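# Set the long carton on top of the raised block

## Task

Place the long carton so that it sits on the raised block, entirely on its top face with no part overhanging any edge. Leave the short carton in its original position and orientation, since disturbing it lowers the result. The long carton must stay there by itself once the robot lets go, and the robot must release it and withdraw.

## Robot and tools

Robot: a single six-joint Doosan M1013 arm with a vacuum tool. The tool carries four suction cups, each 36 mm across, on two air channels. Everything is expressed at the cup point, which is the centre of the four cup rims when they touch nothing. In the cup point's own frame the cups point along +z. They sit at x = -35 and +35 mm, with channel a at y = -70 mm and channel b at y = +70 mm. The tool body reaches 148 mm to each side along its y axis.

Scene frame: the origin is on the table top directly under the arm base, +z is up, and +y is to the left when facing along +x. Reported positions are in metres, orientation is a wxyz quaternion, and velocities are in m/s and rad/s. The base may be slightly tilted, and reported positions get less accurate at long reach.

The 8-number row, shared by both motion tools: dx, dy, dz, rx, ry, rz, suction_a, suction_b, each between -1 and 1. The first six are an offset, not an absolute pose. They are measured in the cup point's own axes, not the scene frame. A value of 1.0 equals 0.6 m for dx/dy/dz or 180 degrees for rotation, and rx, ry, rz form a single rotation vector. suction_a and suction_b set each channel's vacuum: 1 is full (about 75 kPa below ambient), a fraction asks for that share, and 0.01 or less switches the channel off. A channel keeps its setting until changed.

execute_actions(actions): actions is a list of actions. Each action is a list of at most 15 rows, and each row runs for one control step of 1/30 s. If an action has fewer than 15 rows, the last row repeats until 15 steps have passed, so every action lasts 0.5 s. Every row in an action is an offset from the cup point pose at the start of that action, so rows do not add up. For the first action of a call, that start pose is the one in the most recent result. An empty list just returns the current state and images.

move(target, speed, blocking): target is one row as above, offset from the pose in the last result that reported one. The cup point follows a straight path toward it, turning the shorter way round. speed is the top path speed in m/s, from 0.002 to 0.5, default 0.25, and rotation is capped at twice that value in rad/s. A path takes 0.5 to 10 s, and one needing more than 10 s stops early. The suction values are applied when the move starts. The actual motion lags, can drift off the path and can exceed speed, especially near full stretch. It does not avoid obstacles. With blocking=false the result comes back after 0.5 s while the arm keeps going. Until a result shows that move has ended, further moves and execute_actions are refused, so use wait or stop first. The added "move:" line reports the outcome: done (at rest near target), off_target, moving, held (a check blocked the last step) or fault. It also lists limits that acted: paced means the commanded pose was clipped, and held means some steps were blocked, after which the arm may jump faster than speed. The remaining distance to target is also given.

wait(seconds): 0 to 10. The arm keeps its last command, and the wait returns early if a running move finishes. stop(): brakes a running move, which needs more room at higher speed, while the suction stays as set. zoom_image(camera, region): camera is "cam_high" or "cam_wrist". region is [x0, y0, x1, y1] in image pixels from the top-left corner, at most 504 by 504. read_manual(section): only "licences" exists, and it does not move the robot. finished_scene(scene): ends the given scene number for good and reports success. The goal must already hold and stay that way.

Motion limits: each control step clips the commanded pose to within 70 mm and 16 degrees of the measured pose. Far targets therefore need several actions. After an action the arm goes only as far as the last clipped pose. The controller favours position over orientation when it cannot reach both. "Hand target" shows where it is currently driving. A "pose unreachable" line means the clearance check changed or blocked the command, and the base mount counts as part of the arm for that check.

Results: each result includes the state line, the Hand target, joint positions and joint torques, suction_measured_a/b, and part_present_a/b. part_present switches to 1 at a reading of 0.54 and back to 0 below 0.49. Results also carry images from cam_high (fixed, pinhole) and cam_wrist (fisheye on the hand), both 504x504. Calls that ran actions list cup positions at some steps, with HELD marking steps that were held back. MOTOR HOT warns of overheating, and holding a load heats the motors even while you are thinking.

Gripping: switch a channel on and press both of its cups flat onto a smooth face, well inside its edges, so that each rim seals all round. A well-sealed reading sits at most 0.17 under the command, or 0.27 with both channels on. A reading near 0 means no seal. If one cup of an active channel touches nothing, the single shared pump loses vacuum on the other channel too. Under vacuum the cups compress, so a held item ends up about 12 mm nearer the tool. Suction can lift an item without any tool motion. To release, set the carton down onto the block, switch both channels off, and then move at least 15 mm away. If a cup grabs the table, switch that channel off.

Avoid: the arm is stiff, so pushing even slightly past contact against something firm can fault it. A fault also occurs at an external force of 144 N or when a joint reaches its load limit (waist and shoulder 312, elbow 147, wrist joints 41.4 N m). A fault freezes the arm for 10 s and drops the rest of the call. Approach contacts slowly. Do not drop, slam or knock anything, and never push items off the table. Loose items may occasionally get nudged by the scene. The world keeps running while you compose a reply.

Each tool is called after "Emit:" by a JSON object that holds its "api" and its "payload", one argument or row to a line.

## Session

Emit:
{"api": "execute_actions", "payload": {
  "actions": []
}}

Scene clock: 0.00 s.
end_effector_position=(+0.6505, +0.0036, +0.5162) suction_measured_a=0.01 part_present_a=0 suction_measured_b=0.01 part_present_b=0 end_effector_quat_wxyz=(-0.001, +0.704, +0.710, -0.001) end_effector_velocity=(+0.000, +0.000, +0.000) end_effector_angular_velocity=(+0.000, -0.002, -0.001)
Joint positions: [-0.054  0.152  1.527 -0.001  1.464  1.517]
Joint velocities: [ 0.    -0.001  0.     0.    -0.002  0.001]
Joint torques (N m, as the joint torque sensors report them, + toward a larger angle): no reading
Hand target: +0.651, +0.004, +0.516; -0.001, +0.704, +0.710, -0.001
camera_calibration (this result's frames):
cam_wrist: T_world_to_cam=[[-0.998026, -0.00919183, -0.0621249, 0.696139], [-0.0448864, 0.796266, 0.603279, -0.239935], [0.0439227, 0.604877, -0.795107, 0.515845], [0, 0, 0, 1]] pos_world=[0.661338, -0.114572, 0.598147]

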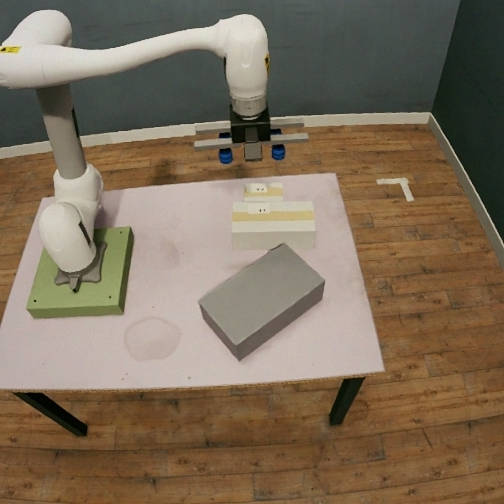

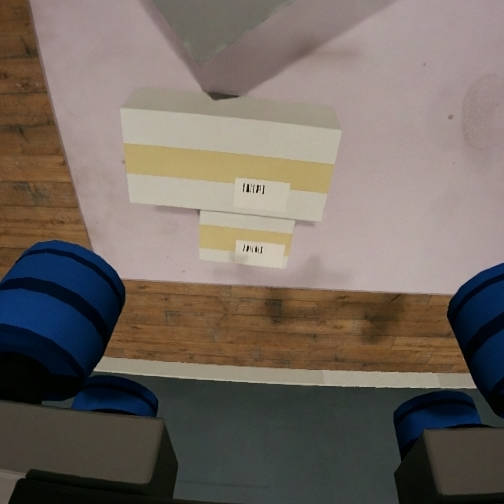

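Emit:
{"api": "zoom_image", "payload": {
  "camera": "cam_high",
  "region": [180, 175, 360, 365]
}}

Emit:
{"api": "zoom_image", "payload": {
  "camera": "cam_wrist",
  "region": [100, 0, 380, 280]
}}

Region (180, 175, 360, 365) of cam_high's 504x504 image, scaled by 2.653, with more detail than that image has; it fills the left 477 columns of this view, and the rest is white.

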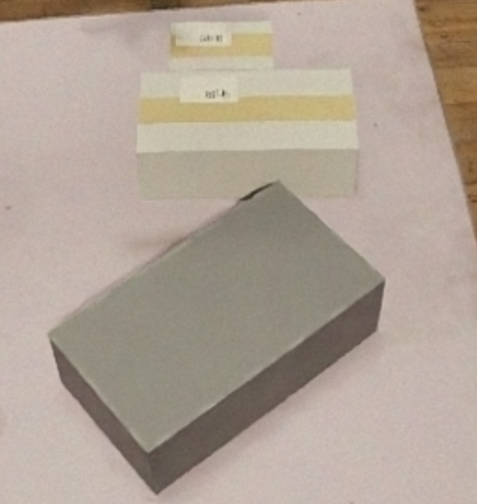

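Region (100, 0, 380, 280) of cam_wrist's 504x504 image, scaled by 1.800, with more detail than that image has.

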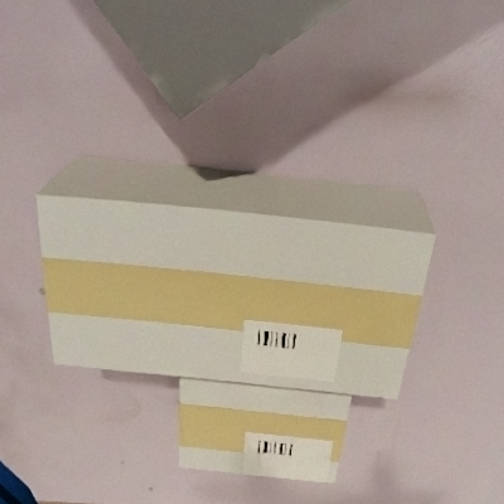

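Emit:
{"api": "move", "payload": {
  "target": [0.199,0.126,0.635,0,0,0.022,0,0],
  "speed": 0.4
}}

Emit:
{"api": "zoom_image", "payload": {
  "camera": "cam_high",
  "region": [200, 160, 350, 280]
}}

Scene clock: 19.40 s.
end_effector_position=(+0.7247, +0.1243, +0.1353) suction_measured_a=0.01 part_present_a=0 suction_measured_b=0.01 part_present_b=0 end_effector_quat_wxyz=(-0.001, +0.728, +0.685, -0.001) end_effector_velocity=(+0.000, -0.000, -0.000) end_effector_angular_velocity=(-0.000, -0.000, +0.001)
Joint positions: [ 0.115  0.526  1.756 -0.001  0.861  1.755]
Joint velocities: [ 0.     0.    -0.    -0.001 -0.001 -0.001]
Joint torques (N m, as the joint torque sensors report them, + toward a larger angle): [  4.14 -86.76 -35.3    3.37   0.16  -0.19]
Hand target: +0.725, +0.124, +0.135; -0.001, +0.728, +0.685, -0.001
Off the commanded pose: 0.001 m, 0 deg.
move: done
camera_calibration (this result's frames):
cam_wrist: T_world_to_cam=[[-0.996305, 0.0592023, -0.0622253, 0.737852], [0.00972819, 0.797608, 0.603098, -0.142654], [0.0853362, 0.600264, -0.795236, 0.107279], [0, 0, 0, 1]] pos_world=[0.727358, 0.00570401, 0.21726]

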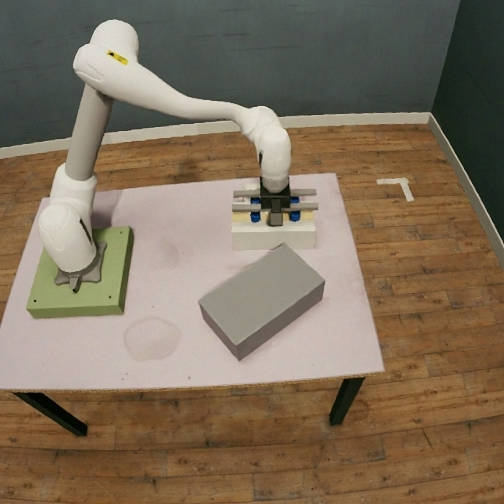

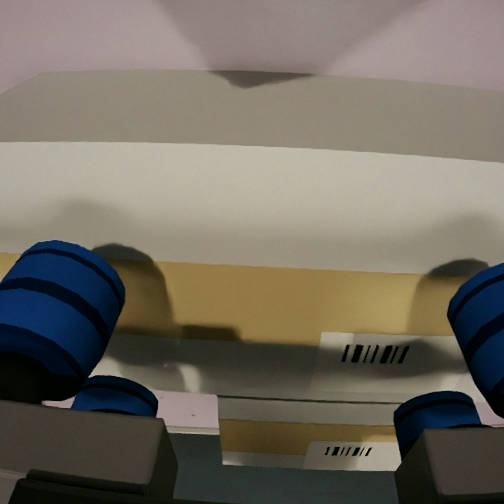

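Region (200, 160, 350, 280) of cam_high's 504x504 image, scaled by 3.360, with more detail than that image has; it fills the top 403 rows of this view, and the rest is white.

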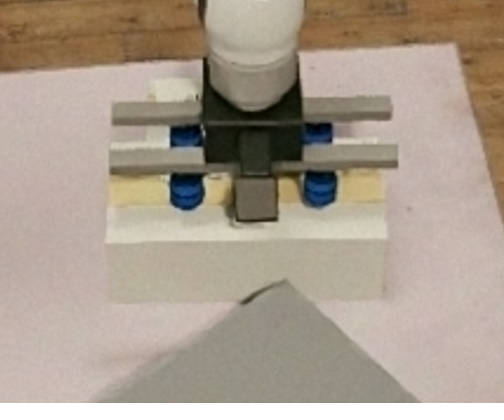

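Emit:
{"api": "move", "payload": {
  "target": [-0.008,-0.007,0.057,0,0,0,1,1],
  "speed": 0.04
}}

Scene clock: 24.77 s.
end_effector_position=(+0.7201, +0.1198, +0.1011) suction_measured_a=0.30 part_present_a=0 suction_measured_b=0.30 part_present_b=0 end_effector_quat_wxyz=(-0.001, +0.728, +0.685, -0.001) end_effector_velocity=(+0.000, -0.000, -0.000) end_effector_angular_velocity=(-0.000, -0.001, +0.001)
Joint positions: [ 0.109  0.558  1.783 -0.001  0.803  1.75 ]
Joint velocities: [-0.     0.    -0.    -0.001 -0.001 -0.   ]
Joint torques (N m, as the joint torque sensors report them, + toward a larger angle): [  1.73 -99.97 -38.57   3.22   0.22  -0.09]
Hand target: +0.720, +0.120, +0.101; -0.001, +0.728, +0.685, -0.001
Off the commanded pose: 0.000 m, 0 deg.
move: done
camera_calibration (this result's frames):
cam_wrist: T_world_to_cam=[[-0.996314, 0.0591577, -0.0621161, 0.731414], [0.00975616, 0.797591, 0.60312, -0.118426], [0.0852225, 0.600291, -0.795228, 0.0832046], [0, 0, 0, 1]] pos_world=[0.722783, 0.00123949, 0.183024]

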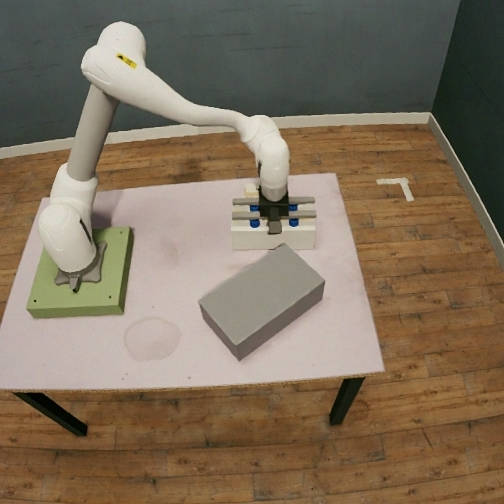

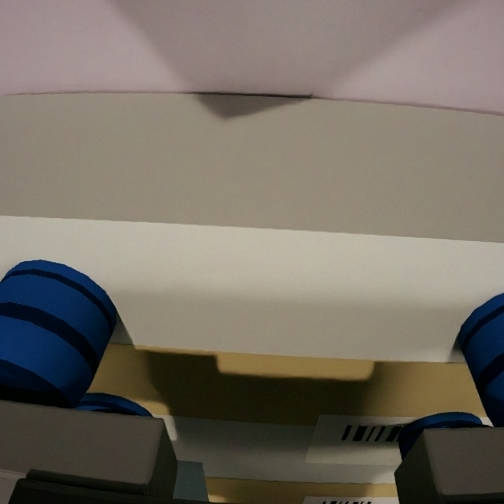

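Emit:
{"api": "wait", "payload": {
  "seconds": 0.5
}}

Scene clock: 37.33 s.
end_effector_position=(+0.7201, +0.1198, +0.1011) suction_measured_a=0.74 part_present_a=1 suction_measured_b=0.74 part_present_b=1 end_effector_quat_wxyz=(-0.001, +0.728, +0.685, -0.001) end_effector_velocity=(-0.000, +0.000, +0.000) end_effector_angular_velocity=(+0.000, +0.000, -0.001)
Joint positions: [ 0.109  0.558  1.783 -0.001  0.803  1.75 ]
Joint velocities: [-0.    -0.     0.     0.001  0.     0.   ]
Joint torques (N m, as the joint torque sensors report them, + toward a larger angle): [ -0.01 -99.76 -37.49   3.18   0.09  -0.45]
Hand target: +0.720, +0.120, +0.101; -0.001, +0.728, +0.685, -0.001
Off the commanded pose: 0.000 m, 0 deg.
wait: 0.50 s; at rest from the start
camera_calibration (this result's frames):
cam_wrist: T_world_to_cam=[[-0.996308, 0.0591622, -0.0622121, 0.731464], [0.00969993, 0.797579, 0.603136, -0.118406], [0.0853019, 0.600306, -0.795208, 0.0831529], [0, 0, 0, 1]] pos_world=[0.722819, 0.0012462, 0.183045]

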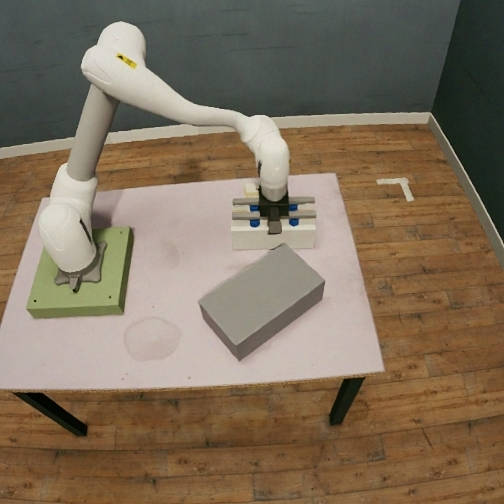

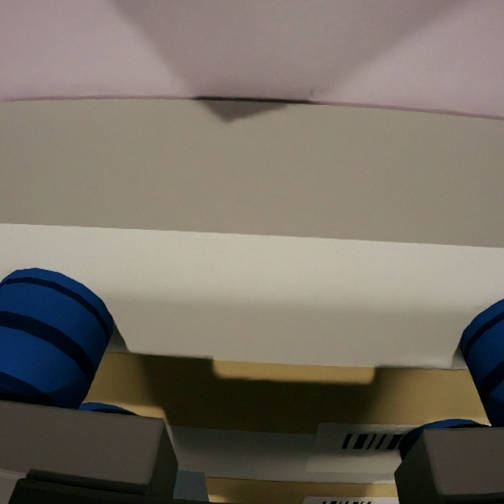

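Emit:
{"api": "move", "payload": {
  "target": [-0.005,0,-0.27,0,0,0,1,1],
  "speed": 0.2
}}

Emit:
{"api": "move", "payload": {
  "target": [-0.528,-0.064,0,0,0,-0.211,1,1],
  "speed": 0.3
}}

Emit:
{"api": "zoom_image", "payload": {
  "camera": "cam_high",
  "region": [180, 190, 350, 365]
}}

Scene clock: 45.07 s.
end_effector_position=(+0.7202, +0.1165, +0.2630) suction_measured_a=0.74 part_present_a=1 suction_measured_b=0.74 part_present_b=1 end_effector_quat_wxyz=(-0.001, +0.728, +0.685, -0.001) end_effector_velocity=(-0.000, -0.000, +0.001) end_effector_angular_velocity=(+0.000, -0.001, +0.001)
Joint positions: [ 0.105  0.399  1.681 -0.001  1.064  1.746]
Joint velocities: [-0.    -0.002 -0.     0.     0.001 -0.001]
Joint torques (N m, as the joint torque sensors report them, + toward a larger angle): [  4.94 -88.74 -46.22   3.62   0.     0.  ]
Hand target: +0.720, +0.116, +0.263; -0.001, +0.728, +0.685, -0.001
Off the commanded pose: 0.000 m, 0 deg.
move: done
camera_calibration (this result's frames):
cam_wrist: T_world_to_cam=[[-0.996301, 0.0593654, -0.0621326, 0.741732], [0.00992455, 0.797674, 0.603007, -0.213546], [0.0853593, 0.60016, -0.795312, 0.213943], [0, 0, 0, 1]] pos_world=[0.722845, -0.00209326, 0.345008]

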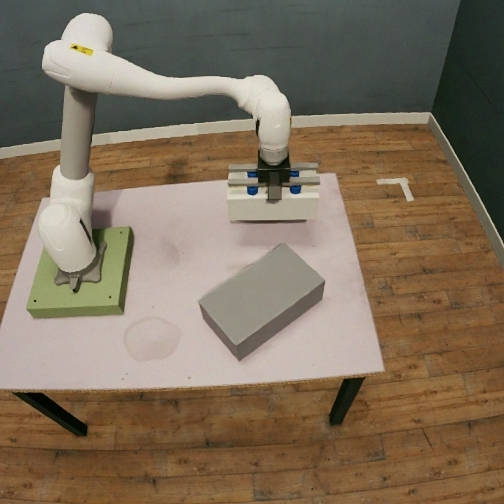

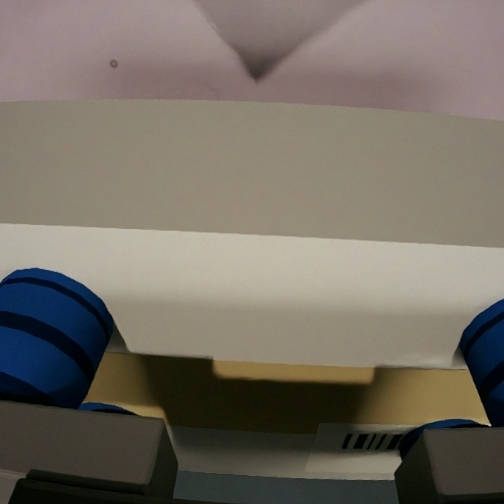

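Scene clock: 46.60 s.
end_effector_position=(+0.6622, -0.1972, +0.2625) suction_measured_a=0.74 part_present_a=1 suction_measured_b=0.74 part_present_b=1 end_effector_quat_wxyz=(-0.002, +0.466, +0.885, +0.000) end_effector_velocity=(+0.001, -0.001, +0.001) end_effector_angular_velocity=(-0.000, -0.002, +0.000)
Joint positions: [-0.347  0.344  1.761 -0.001  1.038  0.631]
Joint velocities: [-0.001  0.    -0.003  0.001  0.001 -0.002]
Joint torques (N m, as the joint torque sensors report them, + toward a larger angle): [ -1.   -80.94 -44.94   4.05   0.15  -0.1 ]
Hand target: +0.662, -0.197, +0.263; -0.002, +0.466, +0.885, +0.000
Off the commanded pose: 0.001 m, 0 deg.
move: done
camera_calibration (this result's frames):
cam_wrist: T_world_to_cam=[[-0.821843, -0.566178, -0.0633769, 0.463967], [-0.482866, 0.6332, 0.604894, 0.330934], [-0.302348, 0.527731, -0.79378, 0.648777], [0, 0, 0, 1]] pos_world=[0.737261, -0.28924, 0.34421]

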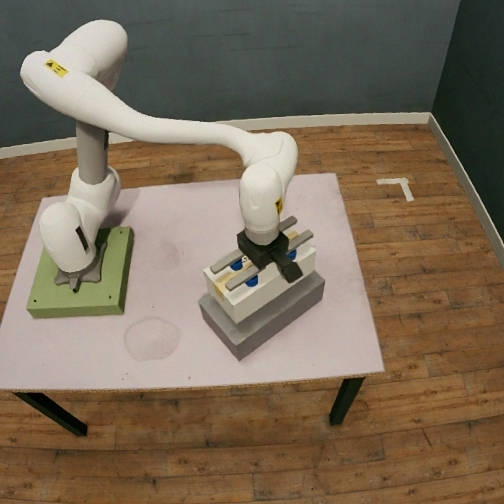

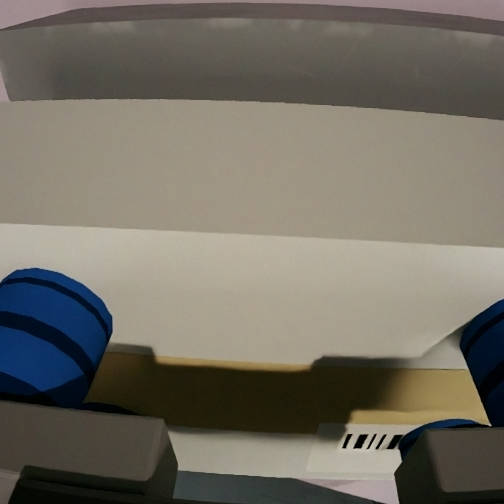

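Region (180, 190, 350, 365) of cam_high's 504x504 image, scaled by 2.880, with more detail than that image has; it fills the left 490 columns of this view, and the rest is white.

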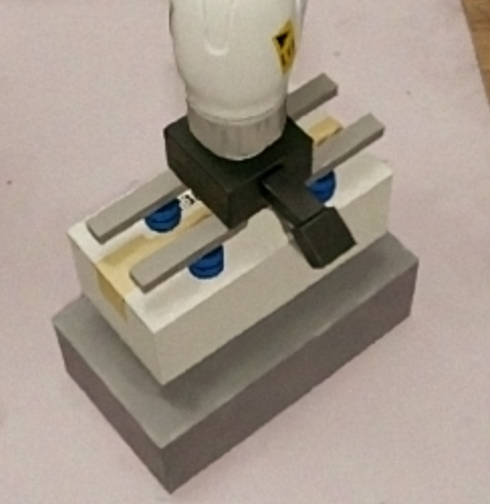

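Emit:
{"api": "move", "payload": {
  "target": [0,0,0.055,0,0,0,1,1],
  "speed": 0.07
}}

Emit:
{"api": "zoom_image", "payload": {
  "camera": "cam_high",
  "region": [180, 190, 350, 365]
}}

Scene clock: 53.97 s.
end_effector_position=(+0.6621, -0.1972, +0.2296) suction_measured_a=0.74 part_present_a=1 suction_measured_b=0.74 part_present_b=1 end_effector_quat_wxyz=(-0.002, +0.466, +0.885, +0.000) end_effector_velocity=(+0.000, +0.000, -0.000) end_effector_angular_velocity=(+0.000, -0.000, +0.000)
Joint positions: [-0.347  0.373  1.789 -0.001  0.982  0.63 ]
Joint velocities: [ 0.     0.    -0.     0.    -0.    -0.001]
Joint torques (N m, as the joint torque sensors report them, + toward a larger angle): [  2.77 -85.18 -45.02   3.91  -0.06  -0.18]
Hand target: +0.662, -0.197, +0.230; -0.002, +0.466, +0.885, +0.000
Off the commanded pose: 0.000 m, 0 deg.
move: done
camera_calibration (this result's frames):
cam_wrist: T_world_to_cam=[[-0.821857, -0.566153, -0.0634184, 0.461849], [-0.482876, 0.633211, 0.604876, 0.350863], [-0.302295, 0.527744, -0.793791, 0.622559], [0, 0, 0, 1]] pos_world=[0.737193, -0.289245, 0.311243]

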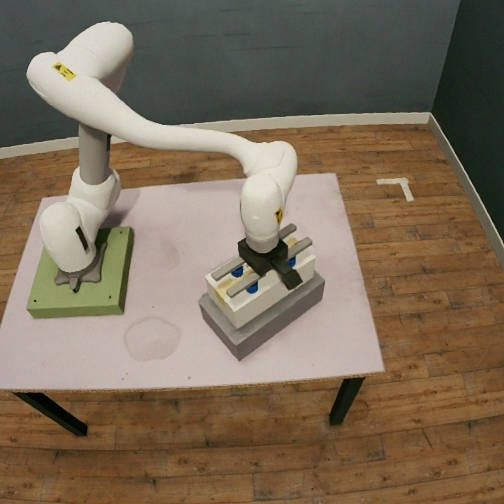

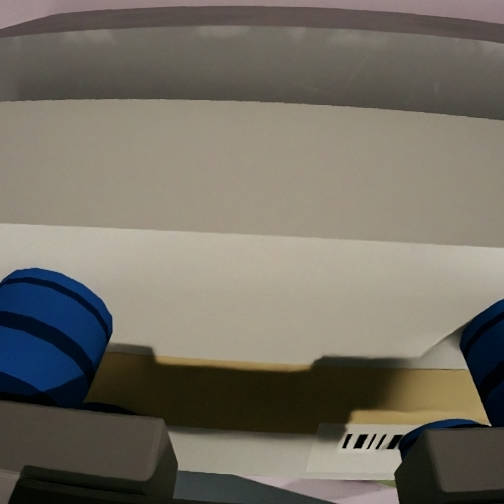

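Region (180, 190, 350, 365) of cam_high's 504x504 image, scaled by 2.880, with more detail than that image has; it fills the left 490 columns of this view, and the rest is white.

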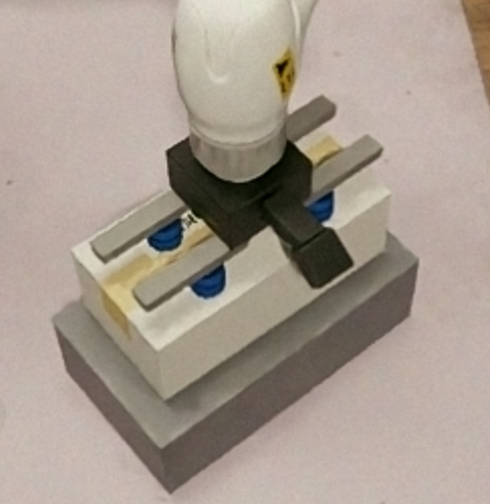

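Emit:
{"api": "move", "payload": {
  "target": [0,0,0.018,0,0,0,1,1],
  "speed": 0.02
}}

Emit:
{"api": "zoom_image", "payload": {
  "camera": "cam_high",
  "region": [180, 190, 350, 365]
}}

Scene clock: 60.70 s.
end_effector_position=(+0.6621, -0.1971, +0.2188) suction_measured_a=0.74 part_present_a=1 suction_measured_b=0.74 part_present_b=1 end_effector_quat_wxyz=(-0.002, +0.466, +0.885, +0.000) end_effector_velocity=(-0.000, +0.000, -0.001) end_effector_angular_velocity=(+0.001, +0.001, -0.001)
Joint positions: [-0.347  0.383  1.797 -0.001  0.963  0.631]
Joint velocities: [-0.     0.     0.001  0.     0.     0.001]
Joint torques (N m, as the joint torque sensors report them, + toward a larger angle): [  2.33 -88.18 -43.75   3.82   0.59  -0.55]
Hand target: +0.662, -0.197, +0.219; -0.002, +0.466, +0.885, +0.000
Off the commanded pose: 0.000 m, 0 deg.
move: done
camera_calibration (this result's frames):
cam_wrist: T_world_to_cam=[[-0.821805, -0.566225, -0.0634518, 0.46119], [-0.482948, 0.633156, 0.604876, 0.357362], [-0.302321, 0.527734, -0.793788, 0.613969], [0, 0, 0, 1]] pos_world=[0.737211, -0.289141, 0.300464]

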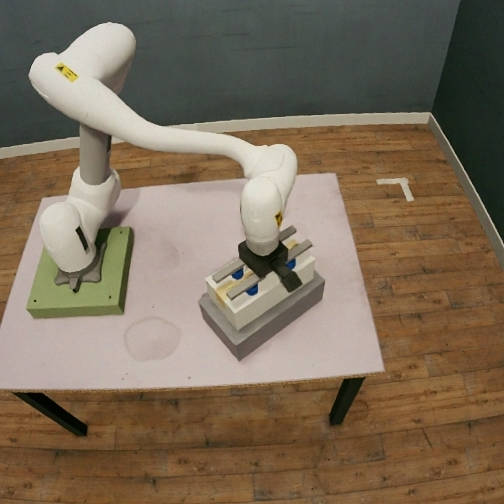

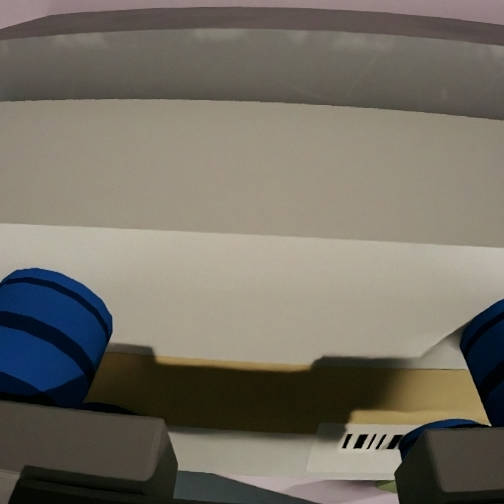

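Region (180, 190, 350, 365) of cam_high's 504x504 image, scaled by 2.880, with more detail than that image has; it fills the left 490 columns of this view, and the rest is white.

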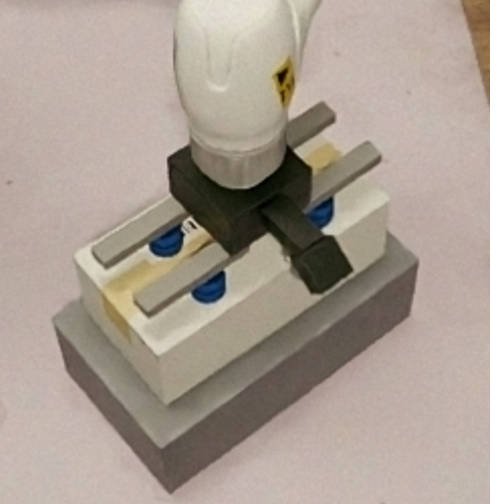

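Emit:
{"api": "move", "payload": {
  "target": [0,0,0.008,0,0,0,1,1],
  "speed": 0.012
}}

Scene clock: 66.93 s.
end_effector_position=(+0.6621, -0.1972, +0.2140) suction_measured_a=0.74 part_present_a=1 suction_measured_b=0.74 part_present_b=1 end_effector_quat_wxyz=(-0.002, +0.466, +0.885, +0.000) end_effector_velocity=(-0.001, -0.000, +0.001) end_effector_angular_velocity=(+0.000, +0.001, -0.001)
Joint positions: [-0.347  0.388  1.801 -0.001  0.955  0.63 ]
Joint velocities: [-0.    -0.001  0.    -0.     0.002  0.   ]
Joint torques (N m, as the joint torque sensors report them, + toward a larger angle): [  3.28 -87.55 -43.71   3.46   0.13  -0.65]
Hand target: +0.662, -0.197, +0.214; -0.002, +0.466, +0.885, +0.000
Off the commanded pose: 0.000 m, 0 deg.
move: done
camera_calibration (this result's frames):
cam_wrist: T_world_to_cam=[[-0.821842, -0.566171, -0.0634466, 0.46086], [-0.482908, 0.633197, 0.604865, 0.360272], [-0.302283, 0.527742, -0.793797, 0.610173], [0, 0, 0, 1]] pos_world=[0.737177, -0.289211, 0.295677]

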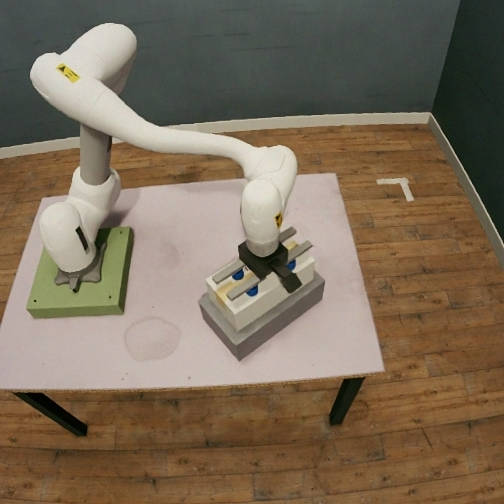

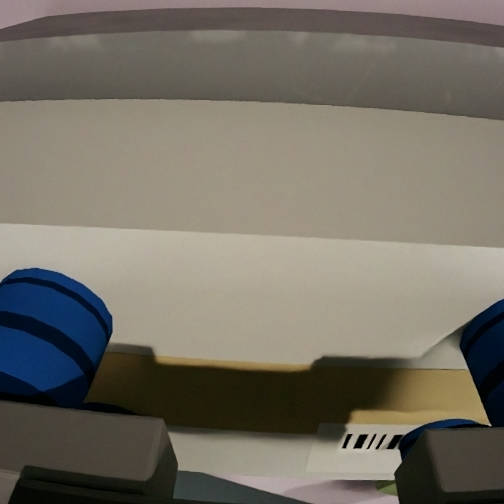

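Emit:
{"api": "move", "payload": {
  "target": [0,0,0.006,0,0,0,1,1],
  "speed": 0.012
}}

Emit:
{"api": "zoom_image", "payload": {
  "camera": "cam_high",
  "region": [180, 190, 350, 365]
}}

Scene clock: 82.23 s.
end_effector_position=(+0.6624, -0.1972, +0.2125) suction_measured_a=0.74 part_present_a=1 suction_measured_b=0.74 part_present_b=1 end_effector_quat_wxyz=(-0.001, +0.466, +0.885, +0.000) end_effector_velocity=(-0.001, +0.000, -0.001) end_effector_angular_velocity=(+0.001, +0.002, -0.001)
Joint positions: [-0.347  0.389  1.802 -0.001  0.951  0.631]
Joint velocities: [-0.     0.001  0.001  0.     0.     0.001]
Joint torques (N m, as the joint torque sensors report them, + toward a larger angle): [ -0.64 -52.01 -24.42   3.37  -1.31  -0.39]
Hand target: +0.662, -0.197, +0.212; -0.001, +0.466, +0.885, +0.000
Off the commanded pose: 0.002 m, 0 deg.
FORCE FAULT: contact force on the arm reached its limit, and the arm stopped for 10 seconds. The contact can be on any part of the arm, not only on its tool. That time counts as 20 of the actions that you can send in this scene. The arm's remaining commands of this call were not run. The arm holds still and accepts commands again. Move the arm away from the contact; if what it grips holds it there, let go first. Pushing or pulling that hard again can fault the arm again.
move: fault
camera_calibration (this result's frames):
cam_wrist: T_world_to_cam=[[-0.82173, -0.566243, -0.0642549, 0.461113], [-0.483703, 0.633408, 0.604008, 0.362133], [-0.301316, 0.527411, -0.794384, 0.608493], [0, 0, 0, 1]] pos_world=[0.737424, -0.289202, 0.294275]

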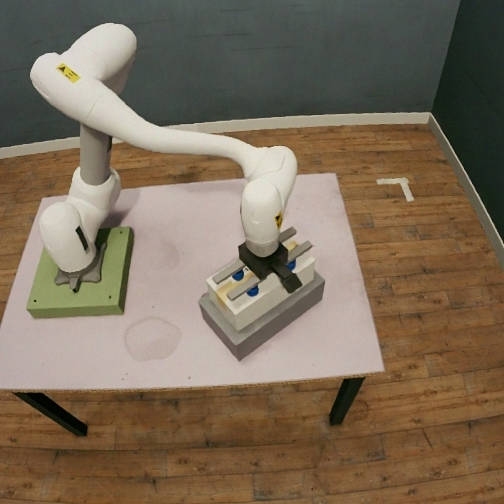

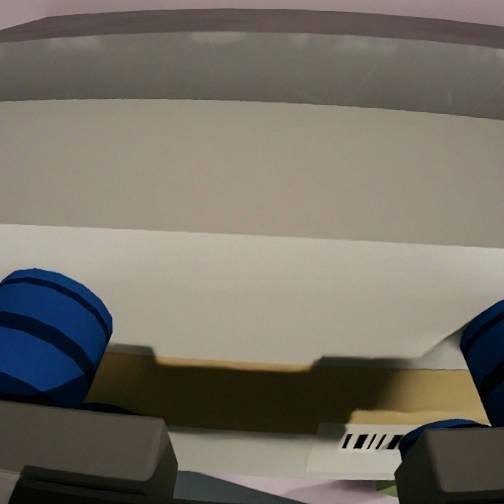

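Region (180, 190, 350, 365) of cam_high's 504x504 image, scaled by 2.880, with more detail than that image has; it fills the left 490 columns of this view, and the rest is white.

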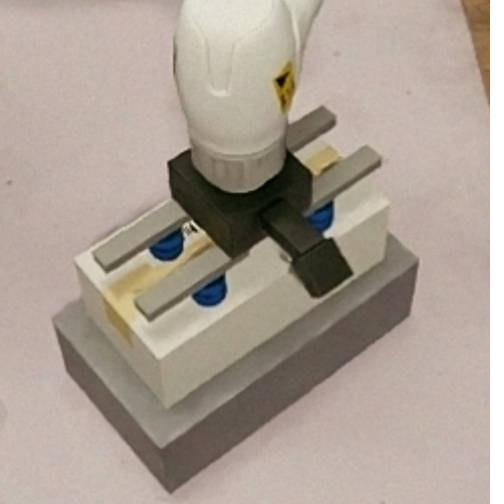

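The carton is pressing on the full spring force of the cups, so I'm easing up slightly before releasing.

Emit:
{"api": "execute_actions", "payload": {
  "actions": [
    [[0,0,-0.003,0,0,0,1,1],[0,0,-0.003,0,0,0,1,1],[0,0,-0.003,0,0,0,1,1],[0,0,-0.003,0,0,0,1,1],[0,0,-0.003,0,0,0,1,1],[0,0,-0.004,0,0,0,0,0]]
  ]
}}

Emit:
{"api": "move", "payload": {
  "target": [0,0,-0.3,0,0,0,0,0],
  "speed": 0.3
}}

Scene clock: 91.80 s.
end_effector_position=(+0.6626, -0.1973, +0.2152) suction_measured_a=0.01 part_present_a=0 suction_measured_b=0.01 part_present_b=0 end_effector_quat_wxyz=(-0.001, +0.466, +0.885, +0.000) end_effector_velocity=(+0.000, -0.000, +0.001) end_effector_angular_velocity=(-0.000, -0.000, +0.000)
Joint positions: [-0.347  0.386  1.8   -0.001  0.955  0.631]
Joint velocities: [-0.    -0.001 -0.    -0.     0.001  0.   ]
Joint torques (N m, as the joint torque sensors report them, + toward a larger angle): [  1.61 -50.53 -21.93   3.49  -1.31  -0.42]
Hand target: +0.662, -0.197, +0.215; -0.001, +0.466, +0.885, +0.000
Off the commanded pose: 0.000 m, 0 deg.
Step readings (end_effector_position):
0: (+0.6624, -0.1972, +0.2125)
1: (+0.6624, -0.1972, +0.2125)
2: (+0.6624, -0.1972, +0.2129)
4: (+0.6622, -0.1971, +0.2136)
8: (+0.6627, -0.1973, +0.2151)
15: end_effector_position above
camera_calibration (this result's frames):
cam_wrist: T_world_to_cam=[[-0.821696, -0.566253, -0.0646083, 0.461464], [-0.484045, 0.633533, 0.603603, 0.360955], [-0.30086, 0.527251, -0.794663, 0.610505], [0, 0, 0, 1]] pos_world=[0.737578, -0.289261, 0.297087]

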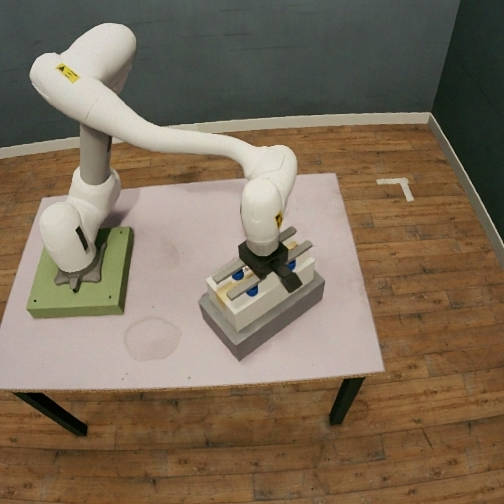

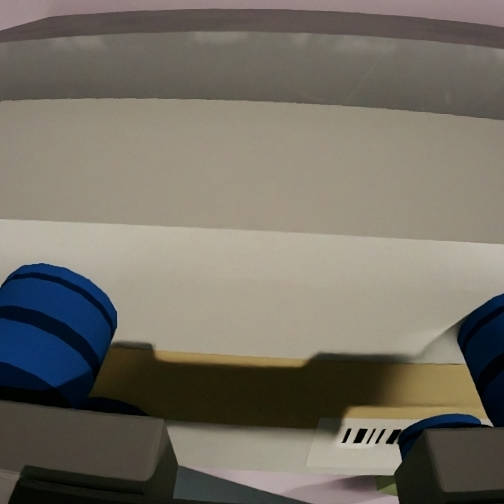

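Scene clock: 92.83 s.
end_effector_position=(+0.6625, -0.1976, +0.3952) suction_measured_a=0.01 part_present_a=0 suction_measured_b=0.01 part_present_b=0 end_effector_quat_wxyz=(-0.001, +0.466, +0.885, +0.000) end_effector_velocity=(+0.000, +0.000, +0.001) end_effector_angular_velocity=(-0.000, -0.001, -0.000)
Joint positions: [-0.347  0.256  1.621 -0.001  1.265  0.631]
Joint velocities: [ 0.     0.    -0.002  0.     0.001  0.   ]
Joint torques (N m, as the joint torque sensors report them, + toward a larger angle): [  2.05 -68.61 -43.38   4.36   0.19  -0.45]
Hand target: +0.663, -0.198, +0.395; -0.001, +0.466, +0.885, +0.000
Off the commanded pose: 0.000 m, 0 deg.
move: done
camera_calibration (this result's frames):
cam_wrist: T_world_to_cam=[[-0.821878, -0.566002, -0.0644824, 0.472994], [-0.483775, 0.633708, 0.603635, 0.252316], [-0.300796, 0.527309, -0.794649, 0.753591], [0, 0, 0, 1]] pos_world=[0.737484, -0.289555, 0.477034]

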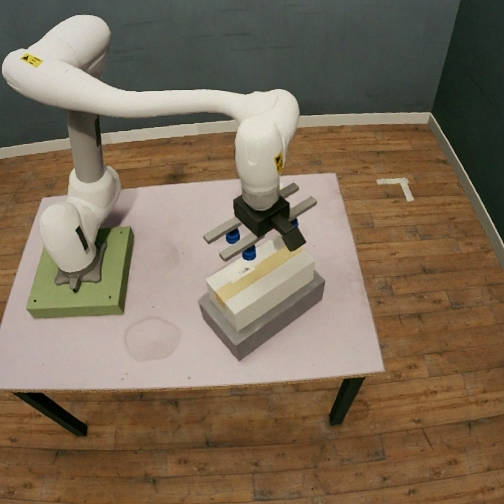

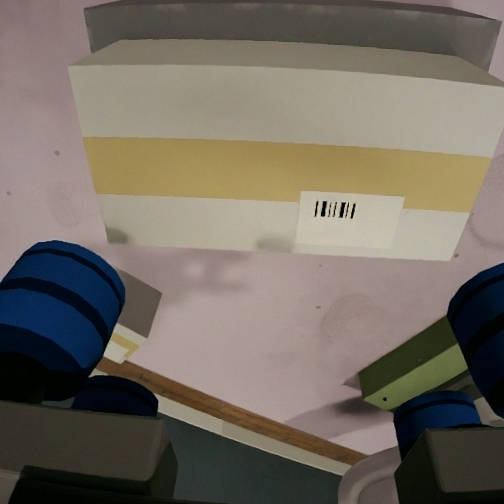

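Emit:
{"api": "finished_scene", "payload": {
  "scene": 2
}}

The scene is finished: the task was done.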